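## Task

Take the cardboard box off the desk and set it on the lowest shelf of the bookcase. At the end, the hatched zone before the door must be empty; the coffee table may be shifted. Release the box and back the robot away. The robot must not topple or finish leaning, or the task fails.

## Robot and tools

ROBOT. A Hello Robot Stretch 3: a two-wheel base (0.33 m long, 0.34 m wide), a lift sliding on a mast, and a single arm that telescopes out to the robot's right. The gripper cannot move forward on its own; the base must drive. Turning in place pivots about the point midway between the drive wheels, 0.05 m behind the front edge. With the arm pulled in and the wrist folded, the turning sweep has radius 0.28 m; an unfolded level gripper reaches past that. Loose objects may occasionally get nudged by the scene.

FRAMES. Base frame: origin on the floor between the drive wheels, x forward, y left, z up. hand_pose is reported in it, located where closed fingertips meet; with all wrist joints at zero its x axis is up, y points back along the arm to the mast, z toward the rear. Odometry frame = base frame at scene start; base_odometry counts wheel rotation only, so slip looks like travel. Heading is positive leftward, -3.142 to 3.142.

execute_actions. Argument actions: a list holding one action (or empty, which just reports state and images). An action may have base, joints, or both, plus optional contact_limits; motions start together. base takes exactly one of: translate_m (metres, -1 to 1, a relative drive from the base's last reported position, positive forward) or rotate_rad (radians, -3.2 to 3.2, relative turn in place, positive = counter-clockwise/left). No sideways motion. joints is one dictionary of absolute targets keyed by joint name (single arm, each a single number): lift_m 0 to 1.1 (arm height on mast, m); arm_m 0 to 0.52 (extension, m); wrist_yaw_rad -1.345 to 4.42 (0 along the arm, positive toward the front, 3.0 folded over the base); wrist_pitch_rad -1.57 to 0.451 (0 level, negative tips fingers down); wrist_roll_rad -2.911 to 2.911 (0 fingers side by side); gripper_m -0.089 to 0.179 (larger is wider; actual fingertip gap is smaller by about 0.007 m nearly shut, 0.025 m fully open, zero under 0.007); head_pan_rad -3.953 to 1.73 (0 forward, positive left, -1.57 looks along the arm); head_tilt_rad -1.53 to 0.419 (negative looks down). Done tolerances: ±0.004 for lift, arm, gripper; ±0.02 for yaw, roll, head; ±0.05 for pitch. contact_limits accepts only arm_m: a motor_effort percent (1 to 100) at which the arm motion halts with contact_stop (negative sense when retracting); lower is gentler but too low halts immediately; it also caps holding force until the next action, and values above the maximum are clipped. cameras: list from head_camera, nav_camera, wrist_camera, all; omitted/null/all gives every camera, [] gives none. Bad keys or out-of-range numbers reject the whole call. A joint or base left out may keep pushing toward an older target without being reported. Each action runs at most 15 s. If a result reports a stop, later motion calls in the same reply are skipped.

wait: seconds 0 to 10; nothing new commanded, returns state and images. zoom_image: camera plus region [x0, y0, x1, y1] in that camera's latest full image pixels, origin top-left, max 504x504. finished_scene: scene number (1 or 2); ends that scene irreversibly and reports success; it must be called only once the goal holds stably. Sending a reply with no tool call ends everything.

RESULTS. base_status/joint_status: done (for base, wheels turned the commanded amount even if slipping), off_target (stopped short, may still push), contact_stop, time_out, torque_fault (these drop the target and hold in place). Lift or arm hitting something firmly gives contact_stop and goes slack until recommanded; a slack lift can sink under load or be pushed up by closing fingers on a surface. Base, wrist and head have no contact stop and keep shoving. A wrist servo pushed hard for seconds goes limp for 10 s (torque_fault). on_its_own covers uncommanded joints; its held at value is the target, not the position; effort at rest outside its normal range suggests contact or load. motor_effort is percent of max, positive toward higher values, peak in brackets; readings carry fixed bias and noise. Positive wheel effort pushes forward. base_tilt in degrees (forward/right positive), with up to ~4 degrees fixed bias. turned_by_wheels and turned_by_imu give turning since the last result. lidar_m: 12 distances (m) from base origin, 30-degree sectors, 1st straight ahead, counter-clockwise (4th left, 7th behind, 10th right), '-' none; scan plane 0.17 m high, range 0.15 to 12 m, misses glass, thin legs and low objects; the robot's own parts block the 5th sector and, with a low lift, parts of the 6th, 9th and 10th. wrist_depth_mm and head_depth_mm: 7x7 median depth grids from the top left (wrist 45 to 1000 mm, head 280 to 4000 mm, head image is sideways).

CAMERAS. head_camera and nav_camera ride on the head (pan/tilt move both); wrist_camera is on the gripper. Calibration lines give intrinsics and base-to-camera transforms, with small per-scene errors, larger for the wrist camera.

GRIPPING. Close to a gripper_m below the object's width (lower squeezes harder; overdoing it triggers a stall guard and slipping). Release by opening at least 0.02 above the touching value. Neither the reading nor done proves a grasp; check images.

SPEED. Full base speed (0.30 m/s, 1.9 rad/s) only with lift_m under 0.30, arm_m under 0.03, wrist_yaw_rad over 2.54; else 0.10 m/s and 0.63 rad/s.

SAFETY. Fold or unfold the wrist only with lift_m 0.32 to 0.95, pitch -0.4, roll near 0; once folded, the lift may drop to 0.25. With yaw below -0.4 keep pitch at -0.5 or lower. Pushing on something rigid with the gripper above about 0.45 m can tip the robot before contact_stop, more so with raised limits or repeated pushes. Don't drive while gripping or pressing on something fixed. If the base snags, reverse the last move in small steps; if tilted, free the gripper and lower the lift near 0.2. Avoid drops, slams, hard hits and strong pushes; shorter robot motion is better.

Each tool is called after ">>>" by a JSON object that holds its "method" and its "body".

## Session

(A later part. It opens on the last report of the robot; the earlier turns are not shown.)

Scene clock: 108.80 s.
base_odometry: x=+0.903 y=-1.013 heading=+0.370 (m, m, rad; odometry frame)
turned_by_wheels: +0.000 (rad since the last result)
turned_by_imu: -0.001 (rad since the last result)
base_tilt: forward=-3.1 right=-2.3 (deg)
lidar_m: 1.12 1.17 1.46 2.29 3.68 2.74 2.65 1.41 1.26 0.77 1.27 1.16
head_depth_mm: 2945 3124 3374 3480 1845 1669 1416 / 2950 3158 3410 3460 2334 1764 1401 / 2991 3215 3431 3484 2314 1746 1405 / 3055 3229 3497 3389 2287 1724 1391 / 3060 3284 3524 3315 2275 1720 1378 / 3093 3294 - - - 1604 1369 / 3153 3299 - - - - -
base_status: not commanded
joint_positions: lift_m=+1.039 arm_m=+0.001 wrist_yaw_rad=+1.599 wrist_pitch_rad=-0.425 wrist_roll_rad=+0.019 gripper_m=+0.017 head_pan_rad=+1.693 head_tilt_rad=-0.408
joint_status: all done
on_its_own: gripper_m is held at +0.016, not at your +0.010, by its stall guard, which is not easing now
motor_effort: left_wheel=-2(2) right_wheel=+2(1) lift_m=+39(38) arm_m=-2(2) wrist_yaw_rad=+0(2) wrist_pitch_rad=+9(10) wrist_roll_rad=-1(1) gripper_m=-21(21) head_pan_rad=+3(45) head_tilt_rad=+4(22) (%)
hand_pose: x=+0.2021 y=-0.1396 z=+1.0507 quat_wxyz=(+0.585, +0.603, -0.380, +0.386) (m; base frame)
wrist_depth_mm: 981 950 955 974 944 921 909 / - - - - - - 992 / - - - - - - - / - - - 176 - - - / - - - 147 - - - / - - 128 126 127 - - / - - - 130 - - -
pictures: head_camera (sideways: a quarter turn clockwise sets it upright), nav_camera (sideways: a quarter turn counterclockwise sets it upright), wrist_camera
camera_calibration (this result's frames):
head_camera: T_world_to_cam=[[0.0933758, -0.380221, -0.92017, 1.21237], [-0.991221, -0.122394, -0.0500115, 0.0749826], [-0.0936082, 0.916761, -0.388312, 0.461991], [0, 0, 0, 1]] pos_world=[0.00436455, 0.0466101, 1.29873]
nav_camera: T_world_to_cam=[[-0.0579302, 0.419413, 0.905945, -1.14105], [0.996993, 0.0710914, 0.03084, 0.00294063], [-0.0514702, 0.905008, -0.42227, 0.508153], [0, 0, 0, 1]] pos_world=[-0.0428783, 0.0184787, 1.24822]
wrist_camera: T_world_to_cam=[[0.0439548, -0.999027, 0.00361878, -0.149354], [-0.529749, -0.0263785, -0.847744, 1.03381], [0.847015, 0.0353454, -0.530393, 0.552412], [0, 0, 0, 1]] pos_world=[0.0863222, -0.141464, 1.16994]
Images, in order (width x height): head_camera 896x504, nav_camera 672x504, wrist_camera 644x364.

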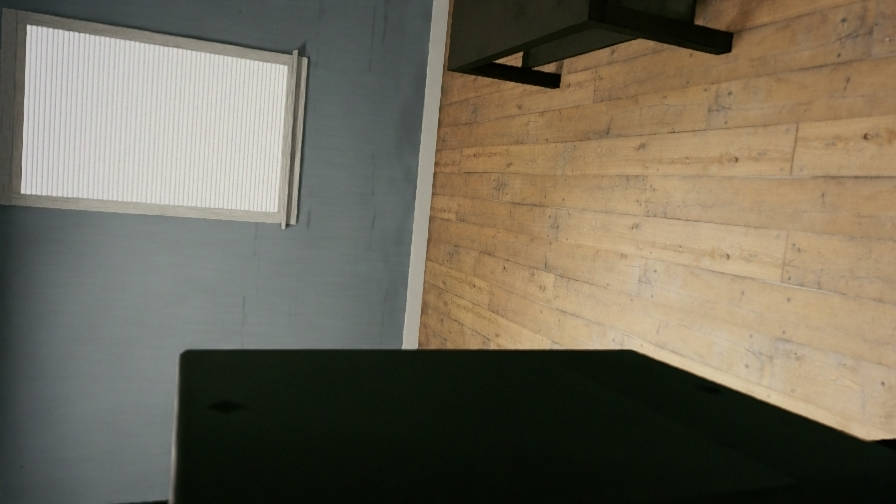

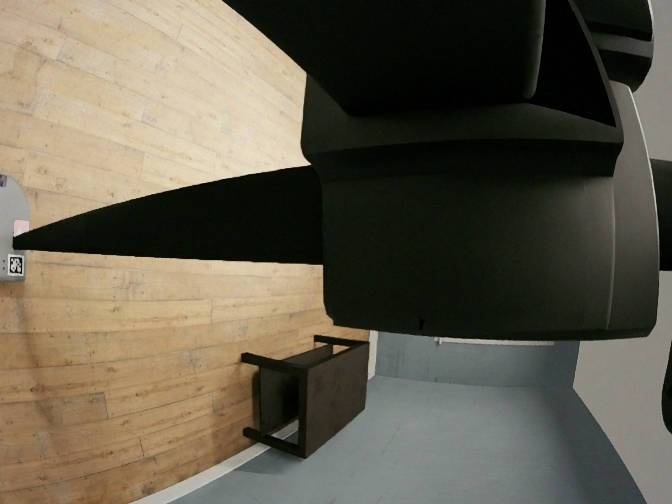

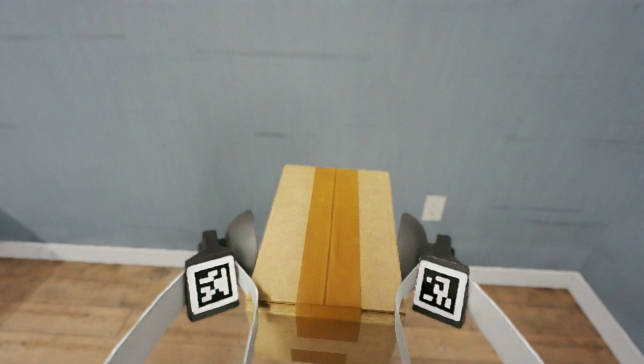

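>>> {"method": "execute_actions", "body": {"actions": [{"base":{"rotate_rad":1.1},"joints":{"lift_m":0.85,"head_pan_rad":0.0,"head_tilt_rad":-0.4}}], "cameras": []}}

>>> {"method": "execute_actions", "body": {"actions": [{"base":{"rotate_rad":1.1},"joints":{"lift_m":0.28,"wrist_yaw_rad":2.75}}]}}

>>> {"method": "execute_actions", "body": {"actions": [{"base":{"translate_m":1.0}}], "cameras": ["head_camera"]}}

Scene clock: 123.23 s.
base_odometry: x=+0.903 y=-1.013 heading=+1.470 (m, m, rad; odometry frame)
turned_by_wheels: +1.100 (rad since the last result)
turned_by_imu: +1.100 (rad since the last result)
base_tilt: forward=-3.1 right=-2.3 (deg)
lidar_m: 1.46 2.29 3.52 2.71 2.68 1.41 1.25 0.78 1.29 1.14 1.12 1.18
head_depth_mm: 1338 1381 1426 1477 1530 1579 1411 / 1525 1580 1634 1710 1772 1716 1404 / 1771 1853 1933 2007 1965 1745 1399 / 2111 2229 2351 2224 2006 1732 1392 / 2613 2783 2993 2198 1764 1717 1384 / 3041 3271 3477 2312 2089 1708 1371 / 2915 3109 3305 3198 2212 1688 1366
base_status: done
joint_positions: lift_m=+0.850 arm_m=+0.001 wrist_yaw_rad=+1.599 wrist_pitch_rad=-0.424 wrist_roll_rad=+0.019 gripper_m=+0.017 head_pan_rad=+0.007 head_tilt_rad=-0.408
joint_status: all done
on_its_own: gripper_m is held at +0.016, not at your +0.010, by its stall guard, which is not easing now
motor_effort: left_wheel=-2(7) right_wheel=+2(6) lift_m=+18(33) arm_m=-2(2) wrist_yaw_rad=+1(1) wrist_pitch_rad=+9(9) wrist_roll_rad=-1(1) gripper_m=-20(20) head_pan_rad=-4(43) head_tilt_rad=+4(4) (%)
hand_pose: x=+0.2021 y=-0.1396 z=+0.8617 quat_wxyz=(+0.585, +0.603, -0.380, +0.386) (m; base frame)
wrist_depth_mm: - - - - - - 782 / - - - - - - 823 / - - - - - - 848 / - - - 175 - - 867 / - - - 146 - - 908 / - - 129 126 127 - 921 / - - - 130 - - 941
pictures: none
No camera images: the call's "cameras" was empty. Leave "cameras" out to get every camera's image.

Scene clock: 129.23 s.
base_odometry: x=+0.903 y=-1.013 heading=+2.570 (m, m, rad; odometry frame)
turned_by_wheels: +1.100 (rad since the last result)
turned_by_imu: +1.100 (rad since the last result)
base_tilt: forward=-3.1 right=-2.3 (deg)
lidar_m: 3.41 2.68 2.65 1.41 1.23 0.78 1.31 1.13 1.12 1.20 1.46 3.55
head_depth_mm: 3089 3249 3424 3482 2367 1774 1419 / 3227 3475 3646 3493 2329 1754 1411 / 3457 3687 3831 3445 2321 1738 1391 / 3638 3881 - 3384 2284 1735 1387 / 3330 3597 3818 3306 2290 1719 1383 / 2975 3187 3432 3283 2247 1707 1375 / 2696 2860 3039 3090 2222 1689 1364
base_status: done
joint_positions: lift_m=+0.280 arm_m=+0.001 wrist_yaw_rad=+2.748 wrist_pitch_rad=-0.424 wrist_roll_rad=+0.019 gripper_m=+0.017 head_pan_rad=+0.007 head_tilt_rad=-0.408
joint_status: all done
on_its_own: gripper_m is held at +0.016, not at your +0.010, by its stall guard, which is not easing now
motor_effort: left_wheel=-2(7) right_wheel=+2(5) lift_m=+18(16) arm_m=-2(2) wrist_yaw_rad=+1(3) wrist_pitch_rad=+9(9) wrist_roll_rad=-1(1) gripper_m=-20(21) head_pan_rad=-3(3) head_tilt_rad=+4(4) (%)
hand_pose: x=+0.0645 y=+0.0607 z=+0.2917 quat_wxyz=(+0.282, +0.713, +0.009, +0.642) (m; base frame)
wrist_depth_mm: - - - - - - - / - - - - - - - / - 999 - - - - - / - 770 753 174 780 801 791 / - 604 627 147 612 640 612 / - 520 - 126 126 519 521 / 432 - - 130 410 440 440
pictures: head_camera (sideways: a quarter turn clockwise sets it upright), nav_camera (sideways: a quarter turn counterclockwise sets it upright), wrist_camera
camera_calibration (this result's frames):
head_camera: T_world_to_cam=[[-0.388329, -0.0490948, -0.920212, 1.21536], [-0.00775273, 0.998719, -0.0500116, 0.0689836], [0.921488, -0.0122868, -0.388212, 0.455669], [0, 0, 0, 1]] pos_world=[0.0526014, -0.00362847, 1.29874]
nav_camera: T_world_to_cam=[[0.423193, 0.00938317, 0.905991, -1.14404], [-0.0438716, -0.998561, 0.0308345, 0.0092971], [0.904977, -0.0527962, -0.422172, 0.502192], [0, 0, 0, 1]] pos_world=[0.0300867, 0.0465323, 1.24822]
wrist_camera: T_world_to_cam=[[0.929437, -0.368962, 0.00363073, -0.0358118], [-0.192772, -0.493948, -0.847852, 0.329455], [0.314619, 0.787326, -0.53022, 0.248012], [0, 0, 0, 1]] pos_world=[0.0187657, -0.0457452, 0.41096]
Images, in order (width x height): head_camera 896x504, nav_camera 672x504, wrist_camera 644x364.

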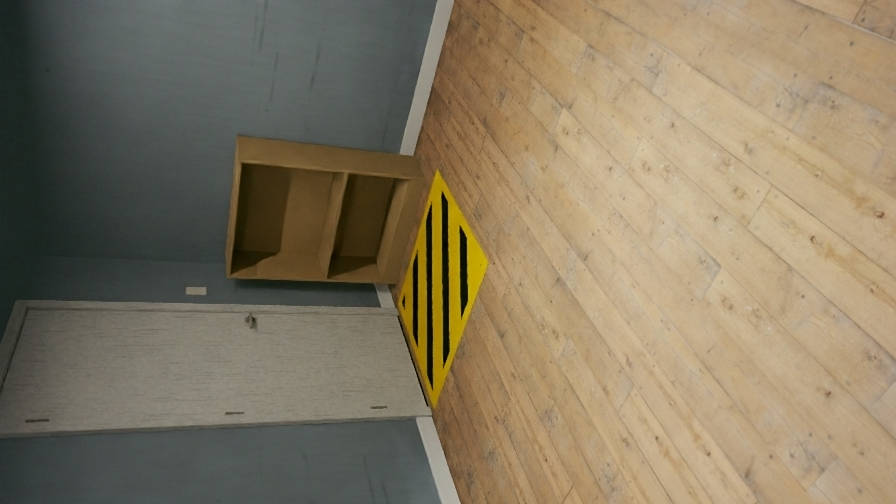

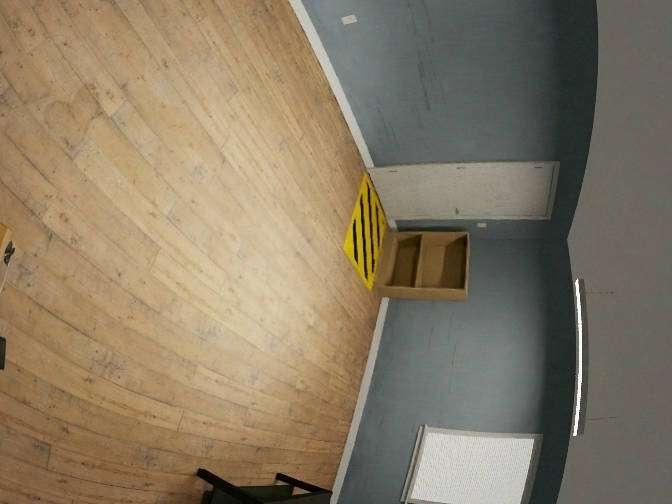

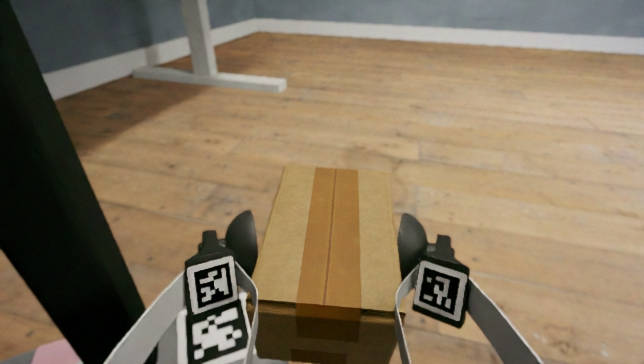

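Scene clock: 134.27 s.
base_odometry: x=+0.062 y=-0.472 heading=+2.570 (m, m, rad; odometry frame)
turned_by_wheels: +0.000 (rad since the last result)
turned_by_imu: -0.002 (rad since the last result)
base_tilt: forward=-3.1 right=-2.3 (deg)
lidar_m: 2.62 2.09 2.06 2.22 2.04 1.69 1.70 1.73 1.64 1.20 1.78 2.75
head_depth_mm: 2373 2490 2641 2796 2377 1768 1418 / 2520 2679 2739 2934 2345 1764 1407 / 2691 2858 2949 3024 2317 1742 1404 / 2854 2993 3096 3143 2290 1727 1391 / 2576 2766 2995 3089 2267 1711 1379 / 2309 2450 2627 2777 2247 1697 1370 / 2089 2209 2329 2502 2222 1686 1364
base_status: done
joint_positions: lift_m=+0.280 arm_m=+0.001 wrist_yaw_rad=+2.749 wrist_pitch_rad=-0.424 wrist_roll_rad=+0.019 gripper_m=+0.017 head_pan_rad=+0.007 head_tilt_rad=-0.407
joint_status: not commanded
on_its_own: gripper_m is held at +0.016, not at your +0.010, by its stall guard, which is not easing now
motor_effort: left_wheel=-2(6) right_wheel=+1(9) lift_m=+18(18) arm_m=-2(2) wrist_yaw_rad=+1(1) wrist_pitch_rad=+9(9) wrist_roll_rad=-1(1) gripper_m=-21(21) head_pan_rad=-4(4) head_tilt_rad=+4(4) (%)
hand_pose: x=+0.0643 y=+0.0607 z=+0.2917 quat_wxyz=(+0.281, +0.713, +0.009, +0.642) (m; base frame)
wrist_depth_mm: - - - - - - - / - - - - - - - / - 986 - - - - - / - 749 763 175 768 806 783 / - 598 629 146 609 615 628 / - 526 - 126 126 511 513 / 434 - - 130 412 442 443
pictures: head_camera (sideways: a quarter turn clockwise sets it upright)
camera_calibration (this result's frames):
head_camera: T_world_to_cam=[[-0.387594, -0.0490645, -0.920523, 1.21576], [-0.00764808, 0.998719, -0.0500121, 0.0689837], [0.921798, -0.0123442, -0.387473, 0.454706], [0, 0, 0, 1]] pos_world=[0.0526037, -0.00363146, 1.29878]
Images, in order (width x height): head_camera 896x504.

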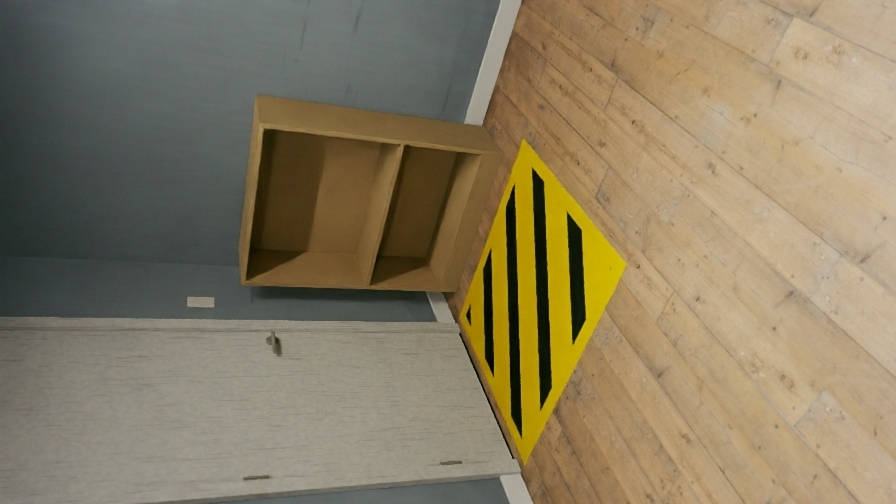

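>>> {"method": "execute_actions", "body": {"actions": [{"base":{"translate_m":1.0},"joints":{"head_tilt_rad":-0.6}}], "cameras": ["head_camera"]}}

>>> {"method": "execute_actions", "body": {"actions": [{"base":{"translate_m":1.0},"joints":{"head_tilt_rad":-0.9,"head_pan_rad":-0.4}}], "cameras": ["head_camera"]}}

Scene clock: 152.77 s.
base_odometry: x=-0.779 y=+0.069 heading=+2.570 (m, m, rad; odometry frame)
turned_by_wheels: +0.000 (rad since the last result)
turned_by_imu: -0.003 (rad since the last result)
base_tilt: forward=-3.1 right=-2.3 (deg)
lidar_m: 1.86 1.49 1.47 1.58 2.37 2.36 2.67 2.33 1.64 1.75 1.98 1.73
head_depth_mm: 1665 1672 1849 2087 1855 1496 1254 / 1768 1855 1978 2121 1837 1491 1247 / 1881 1986 2122 2198 1823 1472 1244 / 1983 2040 2228 2255 1801 1465 1230 / 1826 1979 2167 2279 1795 1456 1226 / 1626 1766 1944 2105 1778 1450 1216 / 1469 1601 1714 1898 1759 1437 1209
base_status: done
joint_positions: lift_m=+0.280 arm_m=+0.001 wrist_yaw_rad=+2.749 wrist_pitch_rad=-0.424 wrist_roll_rad=+0.019 gripper_m=+0.017 head_pan_rad=+0.007 head_tilt_rad=-0.593
joint_status: all done
on_its_own: gripper_m is held at +0.016, not at your +0.010, by its stall guard, which is not easing now
motor_effort: left_wheel=-2(6) right_wheel=+2(8) lift_m=+18(18) arm_m=-2(2) wrist_yaw_rad=+1(1) wrist_pitch_rad=+9(9) wrist_roll_rad=-1(1) gripper_m=-21(21) head_pan_rad=-3(3) head_tilt_rad=-3(21) (%)
hand_pose: x=+0.0643 y=+0.0608 z=+0.2917 quat_wxyz=(+0.281, +0.713, +0.009, +0.642) (m; base frame)
wrist_depth_mm: - - - - - - - / - - - - - - - / - 991 - - - - - / - 750 753 176 796 777 761 / - 619 634 147 608 616 631 / - 520 - 126 126 519 520 / 433 - - 130 412 435 444
pictures: head_camera (sideways: a quarter turn clockwise sets it upright)
camera_calibration (this result's frames):
head_camera: T_world_to_cam=[[-0.550889, -0.0501658, -0.833069, 1.10269], [-0.0168003, 0.998656, -0.0490275, 0.0677456], [0.834409, -0.0130129, -0.550991, 0.668008], [0, 0, 0, 1]] pos_world=[0.0512073, -0.00364438, 1.29001]
Images, in order (width x height): head_camera 896x504.

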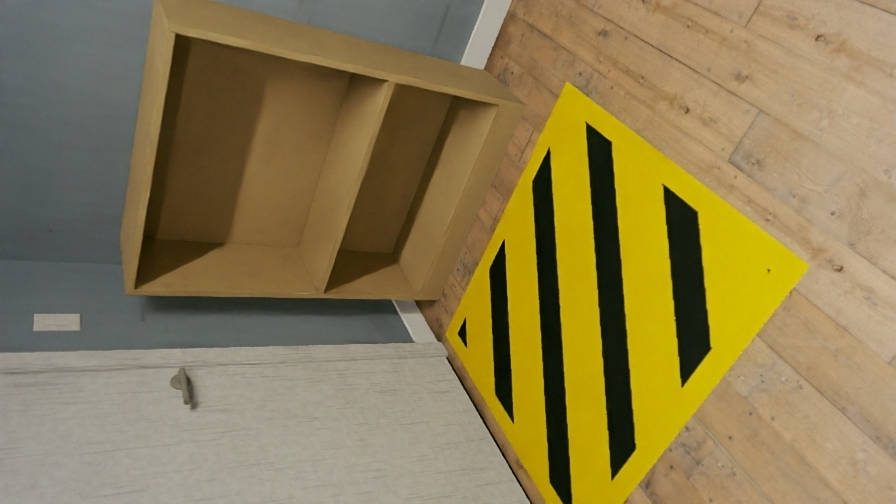

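Scene clock: 157.80 s.
base_odometry: x=-1.619 y=+0.611 heading=+2.570 (m, m, rad; odometry frame)
turned_by_wheels: +0.000 (rad since the last result)
turned_by_imu: -0.002 (rad since the last result)
base_tilt: forward=-3.1 right=-2.3 (deg)
lidar_m: 1.09 0.87 0.86 0.94 1.41 3.63 3.68 2.43 2.22 1.47 1.16 0.83
head_depth_mm: 716 1068 1263 1525 1449 1265 1124 / 923 1039 1196 1564 1441 1259 1120 / 947 1087 1215 1467 1404 1253 1113 / 968 1127 1233 1506 1413 1246 1106 / 995 1155 1230 1522 1416 1241 1101 / 1021 1190 1250 1517 1400 1236 1093 / 1047 1228 1278 1507 1397 1224 1093
base_status: done
joint_positions: lift_m=+0.280 arm_m=+0.001 wrist_yaw_rad=+2.749 wrist_pitch_rad=-0.424 wrist_roll_rad=+0.019 gripper_m=+0.017 head_pan_rad=-0.393 head_tilt_rad=-0.889
joint_status: all done
on_its_own: gripper_m is held at +0.016, not at your +0.010, by its stall guard, which is not easing now
motor_effort: left_wheel=-1(6) right_wheel=+1(8) lift_m=+19(19) arm_m=-2(2) wrist_yaw_rad=+1(1) wrist_pitch_rad=+9(9) wrist_roll_rad=-1(1) gripper_m=-21(20) head_pan_rad=-3(24) head_tilt_rad=-6(28) (%)
hand_pose: x=+0.0643 y=+0.0608 z=+0.2917 quat_wxyz=(+0.281, +0.713, +0.009, +0.642) (m; base frame)
wrist_depth_mm: - - 935 848 813 746 711 / - - - 948 863 798 762 / - - 994 957 923 845 801 / - 754 787 175 770 769 793 / - 602 642 146 598 623 640 / - 518 - 126 126 519 527 / 440 - - 130 417 439 440
pictures: head_camera (sideways: a quarter turn clockwise sets it upright)
camera_calibration (this result's frames):
head_camera: T_world_to_cam=[[-0.729281, 0.252348, -0.63598, 0.846908], [0.360741, 0.931627, -0.0440058, 0.0588869], [0.581391, -0.261516, -0.77045, 0.955006], [0, 0, 0, 1]] pos_world=[0.041158, -0.0188264, 1.27699]
Images, in order (width x height): head_camera 896x504.

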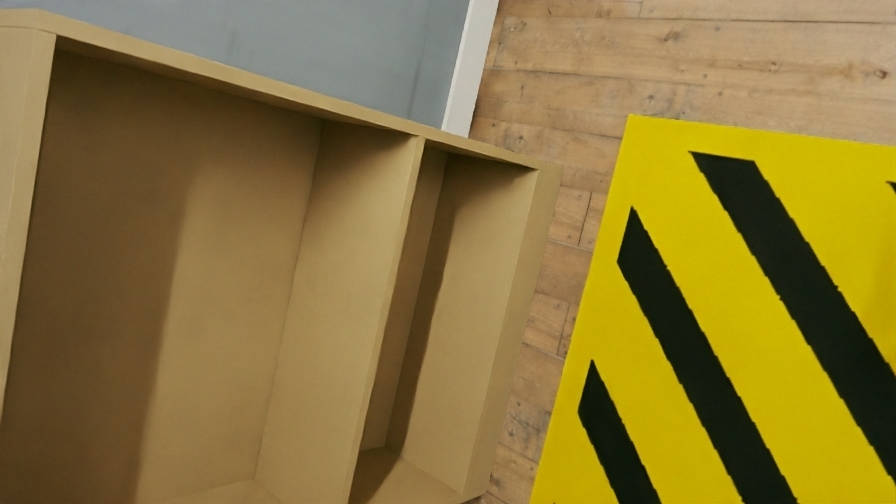

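>>> {"method": "execute_actions", "body": {"actions": [{"base":{"translate_m":0.24}}], "cameras": []}}

>>> {"method": "execute_actions", "body": {"actions": [{"base":{"rotate_rad":0.97},"joints":{"lift_m":0.33,"head_pan_rad":-1.57,"head_tilt_rad":-1.0}}], "cameras": []}}

>>> {"method": "execute_actions", "body": {"actions": [{"base":{"translate_m":0.13},"joints":{"wrist_yaw_rad":0.0}}], "cameras": []}}

>>> {"method": "execute_actions", "body": {"actions": [{"joints":{"wrist_pitch_rad":-0.52,"lift_m":0.2,"arm_m":0.1}}], "cameras": ["head_camera","wrist_camera"]}}

Scene clock: 176.30 s.
base_odometry: x=-1.821 y=+0.740 heading=+2.570 (m, m, rad; odometry frame)
turned_by_wheels: +0.000 (rad since the last result)
turned_by_imu: -0.002 (rad since the last result)
base_tilt: forward=-3.1 right=-2.3 (deg)
lidar_m: 0.86 0.73 0.72 0.77 1.18 3.45 3.91 2.64 2.39 1.22 0.66 0.90
head_depth_mm: 600 841 963 979 1418 1265 1125 / 590 865 1013 1052 1276 1260 1117 / 611 889 1048 1045 1321 1253 1111 / 606 913 1084 1060 1336 1243 1106 / 621 942 1126 1081 1338 1239 1101 / 643 969 1134 1095 1348 1233 1096 / 637 996 1116 1177 1350 1224 1091
base_status: done
joint_positions: lift_m=+0.280 arm_m=+0.001 wrist_yaw_rad=+2.749 wrist_pitch_rad=-0.424 wrist_roll_rad=+0.019 gripper_m=+0.017 head_pan_rad=-0.393 head_tilt_rad=-0.890
joint_status: not commanded
on_its_own: gripper_m is held at +0.016, not at your +0.010, by its stall guard, which is not easing now
motor_effort: left_wheel=-1(8) right_wheel=+1(8) lift_m=+18(18) arm_m=-2(2) wrist_yaw_rad=+1(1) wrist_pitch_rad=+9(9) wrist_roll_rad=-1(1) gripper_m=-21(21) head_pan_rad=-3(3) head_tilt_rad=-5(5) (%)
hand_pose: x=+0.0643 y=+0.0608 z=+0.2917 quat_wxyz=(+0.281, +0.713, +0.009, +0.642) (m; base frame)
wrist_depth_mm: 912 855 743 704 652 623 593 / 993 917 843 781 701 669 632 / - 948 902 855 795 720 681 / - 759 753 175 773 768 725 / - 605 633 146 601 629 617 / - 527 - 125 126 517 522 / 433 - - 130 411 437 443
pictures: none
No camera images: the call's "cameras" was empty. Leave "cameras" out to get every camera's image.

Scene clock: 178.63 s.
base_odometry: x=-1.821 y=+0.740 heading=-2.744 (m, m, rad; odometry frame)
turned_by_wheels: +0.970 (rad since the last result)
turned_by_imu: +0.970 (rad since the last result)
base_tilt: forward=-3.0 right=-2.3 (deg)
lidar_m: 0.72 0.75 1.08 3.20 4.00 2.64 2.39 1.31 0.66 0.76 0.86 0.74
head_depth_mm: 590 941 1210 1486 1377 1230 1109 / 785 873 914 1475 1370 1225 1115 / 804 951 1091 1118 1331 1225 - / 810 957 1079 1367 1321 1231 - / 812 963 1074 1357 1321 1216 1101 / 817 967 1078 1344 1312 1194 1082 / 819 969 1084 1341 1305 1189 1073
base_status: done
joint_positions: lift_m=+0.329 arm_m=+0.001 wrist_yaw_rad=+2.749 wrist_pitch_rad=-0.424 wrist_roll_rad=+0.019 gripper_m=+0.017 head_pan_rad=-1.563 head_tilt_rad=-0.988
joint_status: all done
on_its_own: gripper_m is held at +0.016, not at your +0.010, by its stall guard, which is not easing now
motor_effort: left_wheel=-2(8) right_wheel=+2(9) lift_m=+38(41) arm_m=-2(2) wrist_yaw_rad=+1(1) wrist_pitch_rad=+9(9) wrist_roll_rad=-1(1) gripper_m=-20(21) head_pan_rad=-4(47) head_tilt_rad=-6(19) (%)
hand_pose: x=+0.0643 y=+0.0608 z=+0.3408 quat_wxyz=(+0.281, +0.713, +0.009, +0.642) (m; base frame)
wrist_depth_mm: - - - - - 812 615 / - - - - - 821 593 / - - - - - 871 637 / - 850 871 176 863 810 654 / - 670 690 147 681 681 641 / - 589 129 126 127 580 580 / 469 - 317 130 465 495 490
pictures: none
No camera images: the call's "cameras" was empty. Leave "cameras" out to get every camera's image.

Scene clock: 181.20 s.
base_odometry: x=-1.941 y=+0.690 heading=-2.744 (m, m, rad; odometry frame)
turned_by_wheels: +0.000 (rad since the last result)
turned_by_imu: -0.001 (rad since the last result)
base_tilt: forward=-3.1 right=-2.3 (deg)
lidar_m: 0.59 0.61 0.89 2.64 4.02 2.75 2.52 1.32 0.71 0.90 0.78 0.61
head_depth_mm: 798 901 940 1476 1379 1227 1111 / 802 946 1087 1114 1341 1221 1120 / 807 952 1086 1343 1325 1228 - / 809 959 1082 1367 1316 1232 - / 813 967 1077 1360 1325 1200 1087 / 818 968 1078 1348 1317 1197 1078 / 821 974 1080 1297 1309 1190 1076
base_status: done
joint_positions: lift_m=+0.329 arm_m=+0.001 wrist_yaw_rad=+0.002 wrist_pitch_rad=-0.424 wrist_roll_rad=+0.019 gripper_m=+0.017 head_pan_rad=-1.563 head_tilt_rad=-0.988
joint_status: all done
on_its_own: gripper_m is held at +0.016, not at your +0.010, by its stall guard, which is not easing now
motor_effort: left_wheel=-3(4) right_wheel=+2(5) lift_m=+38(38) arm_m=-2(2) wrist_yaw_rad=-2(4) wrist_pitch_rad=+9(9) wrist_roll_rad=-1(1) gripper_m=-21(20) head_pan_rad=-4(4) head_tilt_rad=-6(6) (%)
hand_pose: x=-0.0211 y=-0.3694 z=+0.3408 quat_wxyz=(+0.685, +0.148, -0.697, -0.150) (m; base frame)
wrist_depth_mm: 541 611 598 598 603 561 367 / 541 651 663 637 636 558 407 / 544 720 719 708 699 556 737 / 547 658 656 175 673 557 818 / 555 538 545 147 542 538 688 / 554 554 129 126 126 557 586 / 482 483 476 130 470 490 499
pictures: none
No camera images: the call's "cameras" was empty. Leave "cameras" out to get every camera's image.

Scene clock: 183.20 s.
base_odometry: x=-1.941 y=+0.690 heading=-2.744 (m, m, rad; odometry frame)
turned_by_wheels: +0.000 (rad since the last result)
turned_by_imu: +0.000 (rad since the last result)
base_tilt: forward=-3.0 right=-2.3 (deg)
lidar_m: 0.59 0.62 0.89 2.65 3.99 2.75 2.51 1.32 0.71 0.41 0.78 0.60
head_depth_mm: 799 901 938 1481 1386 1230 1106 / 803 949 1087 1116 1348 1219 1117 / 806 951 1088 1348 1318 1238 - / 809 961 1080 1370 1313 1177 - / 815 963 1075 1354 1322 1205 1087 / 817 969 1086 1344 1318 1199 1077 / 820 973 1081 1294 1307 1185 1076
base_status: not commanded
joint_positions: lift_m=+0.200 arm_m=+0.100 wrist_yaw_rad=+0.001 wrist_pitch_rad=-0.539 wrist_roll_rad=+0.019 gripper_m=+0.017 head_pan_rad=-1.563 head_tilt_rad=-0.988
joint_status: all done
on_its_own: gripper_m is held at +0.016, not at your +0.010, by its stall guard, which is not easing now
motor_effort: left_wheel=-3(2) right_wheel=+2(2) lift_m=+18(32) arm_m=+2(4) wrist_yaw_rad=-1(2) wrist_pitch_rad=+7(8) wrist_roll_rad=-1(1) gripper_m=-21(20) head_pan_rad=-4(3) head_tilt_rad=-6(6) (%)
hand_pose: x=-0.0214 y=-0.4522 z=+0.1869 quat_wxyz=(+0.675, +0.187, -0.688, -0.190) (m; base frame)
wrist_depth_mm: 520 532 527 517 515 509 372 / 510 556 567 558 542 535 371 / 416 420 420 426 424 427 363 / 390 378 380 174 370 376 377 / 415 415 414 146 397 410 412 / 355 363 129 125 127 366 371 / 314 311 307 130 302 321 317
pictures: head_camera (sideways: a quarter turn clockwise sets it upright), wrist_camera
camera_calibration (this result's frames):
head_camera: T_world_to_cam=[[-0.0526942, 0.828773, -0.557099, 0.74001], [0.998505, 0.0356213, -0.0414531, 0.0516677], [-0.0145106, -0.558451, -0.829411, 1.0353], [0, 0, 0, 1]] pos_world=[0.00242655, -0.036977, 1.27309]
wrist_camera: T_world_to_cam=[[-0.99986, -0.0166142, 0.00183355, -0.0264461], [-0.0117996, 0.623872, -0.781438, 0.46763], [0.0118391, -0.78135, -0.623981, -0.0750402], [0, 0, 0, 1]] pos_world=[-0.0200362, -0.350813, 0.318649]
Images, in order (width x height): head_camera 896x504, wrist_camera 644x364.

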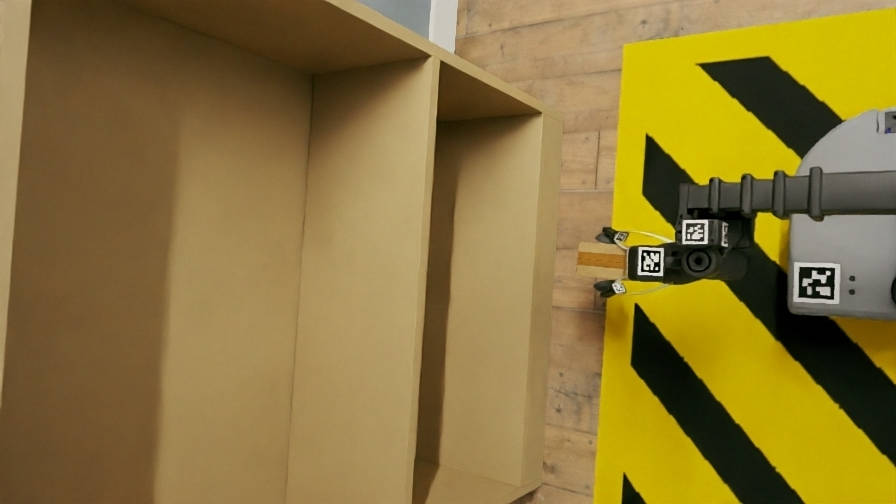

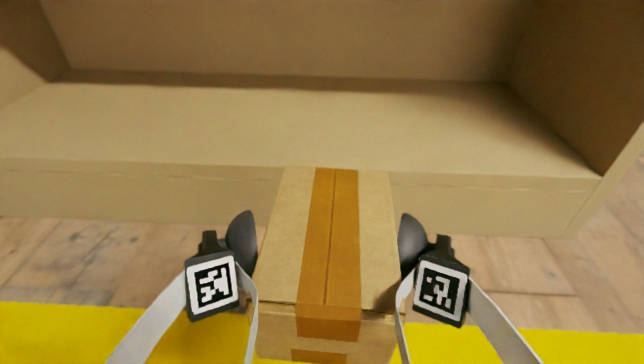

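>>> {"method": "execute_actions", "body": {"actions": [{"joints":{"arm_m":0.41,"lift_m":0.18}}], "cameras": []}}

>>> {"method": "execute_actions", "body": {"actions": [{"joints":{"lift_m":0.146}}], "cameras": ["wrist_camera"]}}

Scene clock: 192.77 s.
base_odometry: x=-1.941 y=+0.690 heading=-2.744 (m, m, rad; odometry frame)
turned_by_wheels: +0.000 (rad since the last result)
turned_by_imu: -0.001 (rad since the last result)
base_tilt: forward=-3.1 right=-2.3 (deg)
lidar_m: 0.59 0.61 0.88 2.64 4.00 2.75 2.51 1.32 0.71 0.72 0.78 0.61
head_depth_mm: 799 901 937 1480 1379 1229 1109 / 803 946 1089 1116 1348 1222 1120 / 806 952 1089 1353 1322 1218 - / 810 956 1077 1317 1325 1212 - / 813 966 1081 1356 1325 1200 1084 / 819 966 1082 1348 1319 1189 1082 / 821 974 1078 1304 1307 1192 1079
base_status: not commanded
joint_positions: lift_m=+0.180 arm_m=+0.410 wrist_yaw_rad=+0.001 wrist_pitch_rad=-0.540 wrist_roll_rad=+0.019 gripper_m=+0.017 head_pan_rad=-1.563 head_tilt_rad=-0.988
joint_status: all done
on_its_own: gripper_m is held at +0.016, not at your +0.010, by its stall guard, which is not easing now
motor_effort: left_wheel=-3(3) right_wheel=+2(2) lift_m=+18(15) arm_m=+2(3) wrist_yaw_rad=+0(1) wrist_pitch_rad=+7(7) wrist_roll_rad=-1(1) gripper_m=-21(21) head_pan_rad=-3(4) head_tilt_rad=-6(6) (%)
hand_pose: x=-0.0214 y=-0.7621 z=+0.1668 quat_wxyz=(+0.675, +0.187, -0.687, -0.190) (m; base frame)
wrist_depth_mm: 233 228 227 226 223 220 219 / 255 254 251 248 246 244 240 / 290 288 281 278 273 273 267 / 304 303 304 176 295 299 298 / 255 255 262 146 256 262 262 / 218 220 129 126 126 223 226 / 191 191 189 131 185 196 198
pictures: none
No camera images: the call's "cameras" was empty. Leave "cameras" out to get every camera's image.

Scene clock: 193.87 s.
base_odometry: x=-1.941 y=+0.690 heading=-2.744 (m, m, rad; odometry frame)
turned_by_wheels: +0.000 (rad since the last result)
turned_by_imu: +0.000 (rad since the last result)
base_tilt: forward=-3.1 right=-2.3 (deg)
lidar_m: 0.59 0.62 0.89 2.65 4.01 2.75 2.51 1.32 0.71 0.90 0.78 0.61
head_depth_mm: 799 902 938 1480 1382 1230 1108 / 801 948 1086 1111 1343 1225 1119 / 806 954 1089 1349 1328 1221 - / 808 958 1079 1352 1330 1210 - / 814 960 1074 1357 1320 1199 1084 / 817 970 1083 1343 1318 1196 1082 / 821 971 1078 1300 1306 1187 1072
base_status: not commanded
joint_positions: lift_m=+0.147 arm_m=+0.410 wrist_yaw_rad=+0.001 wrist_pitch_rad=-0.539 wrist_roll_rad=+0.019 gripper_m=+0.017 head_pan_rad=-1.563 head_tilt_rad=-0.988
joint_status: all done
on_its_own: gripper_m is held at +0.016, not at your +0.010, by its stall guard, which is not easing now
motor_effort: left_wheel=-2(2) right_wheel=+2(2) lift_m=+18(16) arm_m=+2(2) wrist_yaw_rad=-1(1) wrist_pitch_rad=+7(7) wrist_roll_rad=-1(1) gripper_m=-21(21) head_pan_rad=-3(3) head_tilt_rad=-6(6) (%)
hand_pose: x=-0.0214 y=-0.7622 z=+0.1329 quat_wxyz=(+0.675, +0.187, -0.688, -0.190) (m; base frame)
wrist_depth_mm: 231 230 229 226 223 222 219 / 258 254 251 249 248 243 241 / 280 280 281 280 274 271 269 / 251 251 251 175 254 257 262 / 209 211 218 146 211 216 217 / 181 182 129 126 126 185 186 / 158 159 155 130 153 162 163
pictures: wrist_camera
camera_calibration (this result's frames):
wrist_camera: T_world_to_cam=[[-0.999867, -0.0161946, 0.00183574, -0.0312656], [-0.0115394, 0.623876, -0.781438, 0.618872], [0.0115098, -0.781355, -0.62398, -0.35094], [0, 0, 0, 1]] pos_world=[-0.0200807, -0.660815, 0.264688]
Images, in order (width x height): wrist_camera 644x364.

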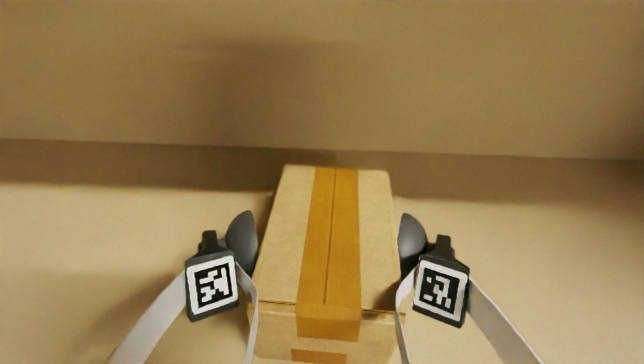

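Depths match the grasp pose. Release.

>>> {"method": "execute_actions", "body": {"actions": [{"joints":{"gripper_m":0.12}}], "cameras": []}}

>>> {"method": "execute_actions", "body": {"actions": [{"joints":{"arm_m":0.0,"lift_m":0.2}}], "cameras": ["wrist_camera"]}}

>>> {"method": "execute_actions", "body": {"actions": [{"base":{"translate_m":-0.6},"joints":{"head_pan_rad":-0.8}}], "cameras": ["nav_camera"]}}

Scene clock: 206.23 s.
base_odometry: x=-1.941 y=+0.690 heading=-2.744 (m, m, rad; odometry frame)
turned_by_wheels: +0.000 (rad since the last result)
turned_by_imu: -0.001 (rad since the last result)
base_tilt: forward=-3.1 right=-2.3 (deg)
lidar_m: 0.59 0.62 0.88 2.65 4.01 2.75 2.52 1.31 0.71 0.90 0.78 0.61
head_depth_mm: 799 900 941 1487 1381 1227 1108 / 801 949 1087 1116 1345 1220 1118 / 806 953 1090 1348 1320 1217 - / 810 957 1079 1362 1329 1211 - / 814 964 1074 1352 1323 1205 1086 / 815 967 1082 1344 1315 1199 1081 / 820 975 1079 1301 1309 1190 1075
base_status: not commanded
joint_positions: lift_m=+0.147 arm_m=+0.410 wrist_yaw_rad=+0.001 wrist_pitch_rad=-0.536 wrist_roll_rad=+0.019 gripper_m=+0.120 head_pan_rad=-1.563 head_tilt_rad=-0.988
joint_status: all done
motor_effort: left_wheel=-2(3) right_wheel=+2(2) lift_m=+17(18) arm_m=+2(2) wrist_yaw_rad=-1(1) wrist_pitch_rad=+6(7) wrist_roll_rad=-1(1) gripper_m=+0(81) head_pan_rad=-3(3) head_tilt_rad=-6(6) (%)
hand_pose: x=-0.0214 y=-0.7627 z=+0.1336 quat_wxyz=(+0.676, +0.186, -0.688, -0.189) (m; base frame)
wrist_depth_mm: 231 231 227 224 222 221 219 / 255 255 251 249 246 244 240 / 284 283 280 279 273 272 268 / 250 252 255 177 257 260 263 / 211 218 211 147 209 216 219 / 182 187 175 127 175 192 187 / 163 156 156 133 158 158 163
pictures: none
No camera images: the call's "cameras" was empty. Leave "cameras" out to get every camera's image.

Scene clock: 210.43 s.
base_odometry: x=-1.941 y=+0.690 heading=-2.744 (m, m, rad; odometry frame)
turned_by_wheels: +0.000 (rad since the last result)
turned_by_imu: -0.001 (rad since the last result)
base_tilt: forward=-3.1 right=-2.3 (deg)
lidar_m: 0.59 0.62 0.88 2.65 4.01 2.75 2.52 1.32 0.71 0.90 0.78 0.60
head_depth_mm: 801 905 936 1482 1382 1231 1107 / 804 951 1090 1118 1343 1220 1117 / 807 953 1086 1349 1323 1217 - / 809 956 1080 1336 1317 1230 - / 814 963 1079 1354 1321 1203 1088 / 818 972 1089 1349 1317 1197 1082 / 822 972 1080 1300 1306 1188 1073
base_status: not commanded
joint_positions: lift_m=+0.199 arm_m=+0.001 wrist_yaw_rad=+0.001 wrist_pitch_rad=-0.536 wrist_roll_rad=+0.019 gripper_m=+0.120 head_pan_rad=-1.563 head_tilt_rad=-0.988
joint_status: all done
motor_effort: left_wheel=-2(2) right_wheel=+2(2) lift_m=+38(40) arm_m=-2(3) wrist_yaw_rad=+0(1) wrist_pitch_rad=+6(6) wrist_roll_rad=-1(1) gripper_m=+0(0) head_pan_rad=-3(4) head_tilt_rad=-6(6) (%)
hand_pose: x=-0.0214 y=-0.3538 z=+0.1866 quat_wxyz=(+0.676, +0.186, -0.688, -0.189) (m; base frame)
wrist_depth_mm: 544 629 628 628 605 568 387 / 521 552 574 507 576 523 429 / 455 464 461 446 454 455 626 / 488 496 487 481 482 481 523 / 411 432 416 421 422 428 429 / 357 367 353 360 361 376 368 / 320 307 315 317 317 308 323
pictures: wrist_camera
camera_calibration (this result's frames):
wrist_camera: T_world_to_cam=[[-0.999867, -0.0161896, 0.00188691, -0.0247577], [-0.0115374, 0.621221, -0.78355, 0.405511], [0.0115132, -0.783468, -0.621326, 0.000402692], [0, 0, 0, 1]] pos_world=[-0.0200806, -0.251998, 0.318035]
Images, in order (width x height): wrist_camera 644x364.

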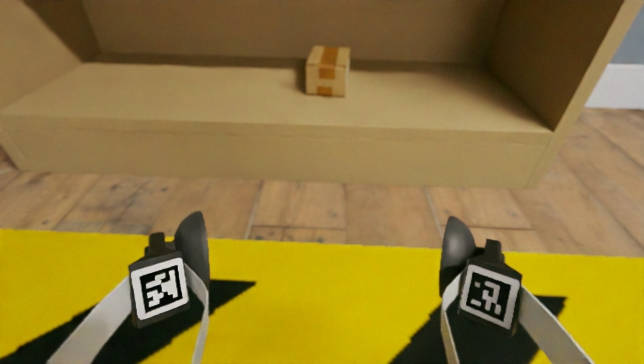

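Scene clock: 217.63 s.
base_odometry: x=-1.388 y=+0.922 heading=-2.744 (m, m, rad; odometry frame)
turned_by_wheels: +0.000 (rad since the last result)
turned_by_imu: -0.001 (rad since the last result)
base_tilt: forward=-3.1 right=-2.3 (deg)
lidar_m: 1.18 1.23 1.76 3.39 3.55 2.23 1.92 1.30 0.97 0.94 0.68 1.22
head_depth_mm: 860 920 890 1332 1382 1232 1107 / 938 1064 1120 1137 1368 1222 1103 / 1025 1182 1114 1418 1344 1217 - / 1130 1261 1188 1450 1356 1208 1120 / 1205 1303 1583 1502 1344 1203 1086 / 1122 1292 1635 1520 1340 1196 1080 / 1175 1354 1577 1507 1330 1191 1077
base_status: done
joint_positions: lift_m=+0.199 arm_m=+0.001 wrist_yaw_rad=+0.001 wrist_pitch_rad=-0.536 wrist_roll_rad=+0.019 gripper_m=+0.120 head_pan_rad=-0.807 head_tilt_rad=-0.988
joint_status: all done
motor_effort: left_wheel=-2(7) right_wheel=+2(2) lift_m=+38(38) arm_m=-2(2) wrist_yaw_rad=+0(1) wrist_pitch_rad=+6(6) wrist_roll_rad=-1(1) gripper_m=+0(0) head_pan_rad=+3(40) head_tilt_rad=-5(6) (%)
hand_pose: x=-0.0214 y=-0.3538 z=+0.1866 quat_wxyz=(+0.676, +0.186, -0.688, -0.189) (m; base frame)
wrist_depth_mm: 598 471 649 655 631 638 622 / 534 476 696 702 692 670 680 / 457 474 635 626 637 649 645 / 482 486 509 506 509 510 518 / 416 429 420 417 427 427 432 / 359 372 359 362 365 372 366 / 318 304 317 316 317 313 322
pictures: nav_camera (sideways: a quarter turn counterclockwise sets it upright)
camera_calibration (this result's frames):
nav_camera: T_world_to_cam=[[0.592807, -0.609614, 0.526261, -0.650156], [-0.738651, -0.671948, 0.0536781, -0.0161718], [0.320897, -0.420544, -0.848627, 1.06046], [0, 0, 0, 1]] pos_world=[0.0331739, 0.0387586, 1.24295]
Images, in order (width x height): nav_camera 672x504.

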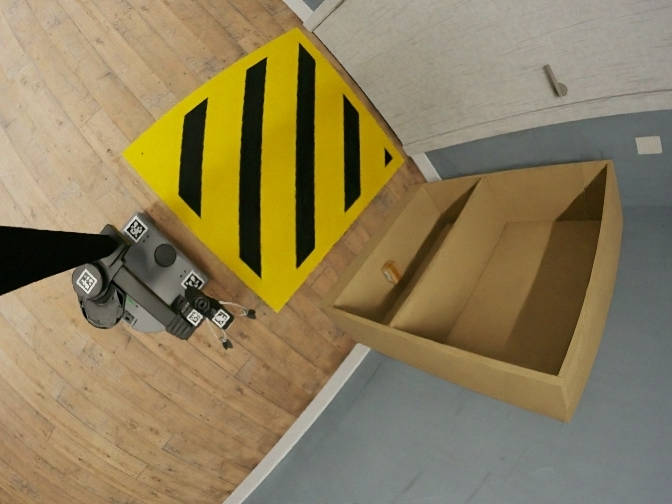

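Close margin; back a bit more.

>>> {"method": "execute_actions", "body": {"actions": [{"base":{"translate_m":-0.1}}], "cameras": []}}

>>> {"method": "finished_scene", "body": {"scene": 2}}

Scene clock: 224.67 s.
base_odometry: x=-1.296 y=+0.961 heading=-2.744 (m, m, rad; odometry frame)
turned_by_wheels: +0.000 (rad since the last result)
turned_by_imu: -0.001 (rad since the last result)
base_tilt: forward=-3.0 right=-2.3 (deg)
lidar_m: 1.29 1.33 1.91 3.85 3.40 2.14 1.82 1.29 0.96 0.93 0.72 1.28
head_depth_mm: 653 860 1141 1362 1383 1230 1106 / 918 806 973 1453 1371 1223 1103 / 1022 1181 1115 1372 1364 1218 - / 1131 1255 1183 1451 1354 1213 1121 / 1268 1303 1589 1505 1344 1202 1088 / 1235 1336 1635 1515 1339 1193 1083 / 1209 1442 1657 1503 1327 1188 1076
base_status: done
joint_positions: lift_m=+0.199 arm_m=+0.001 wrist_yaw_rad=+0.001 wrist_pitch_rad=-0.536 wrist_roll_rad=+0.019 gripper_m=+0.120 head_pan_rad=-0.807 head_tilt_rad=-0.988
joint_status: not commanded
motor_effort: left_wheel=-2(7) right_wheel=+2(2) lift_m=+38(38) arm_m=-2(2) wrist_yaw_rad=-1(1) wrist_pitch_rad=+6(6) wrist_roll_rad=-1(1) gripper_m=+0(0) head_pan_rad=+3(3) head_tilt_rad=-6(6) (%)
hand_pose: x=-0.0214 y=-0.3538 z=+0.1866 quat_wxyz=(+0.676, +0.186, -0.688, -0.189) (m; base frame)
wrist_depth_mm: 447 631 666 652 649 636 627 / 450 646 706 710 680 671 665 / 462 590 610 637 625 654 653 / 480 504 500 510 511 514 521 / 411 432 423 424 423 427 429 / 354 371 361 361 368 375 371 / 321 308 314 317 318 313 322
pictures: none
No camera images: the call's "cameras" was empty. Leave "cameras" out to get every camera's image.

The scene is finished: the task was done.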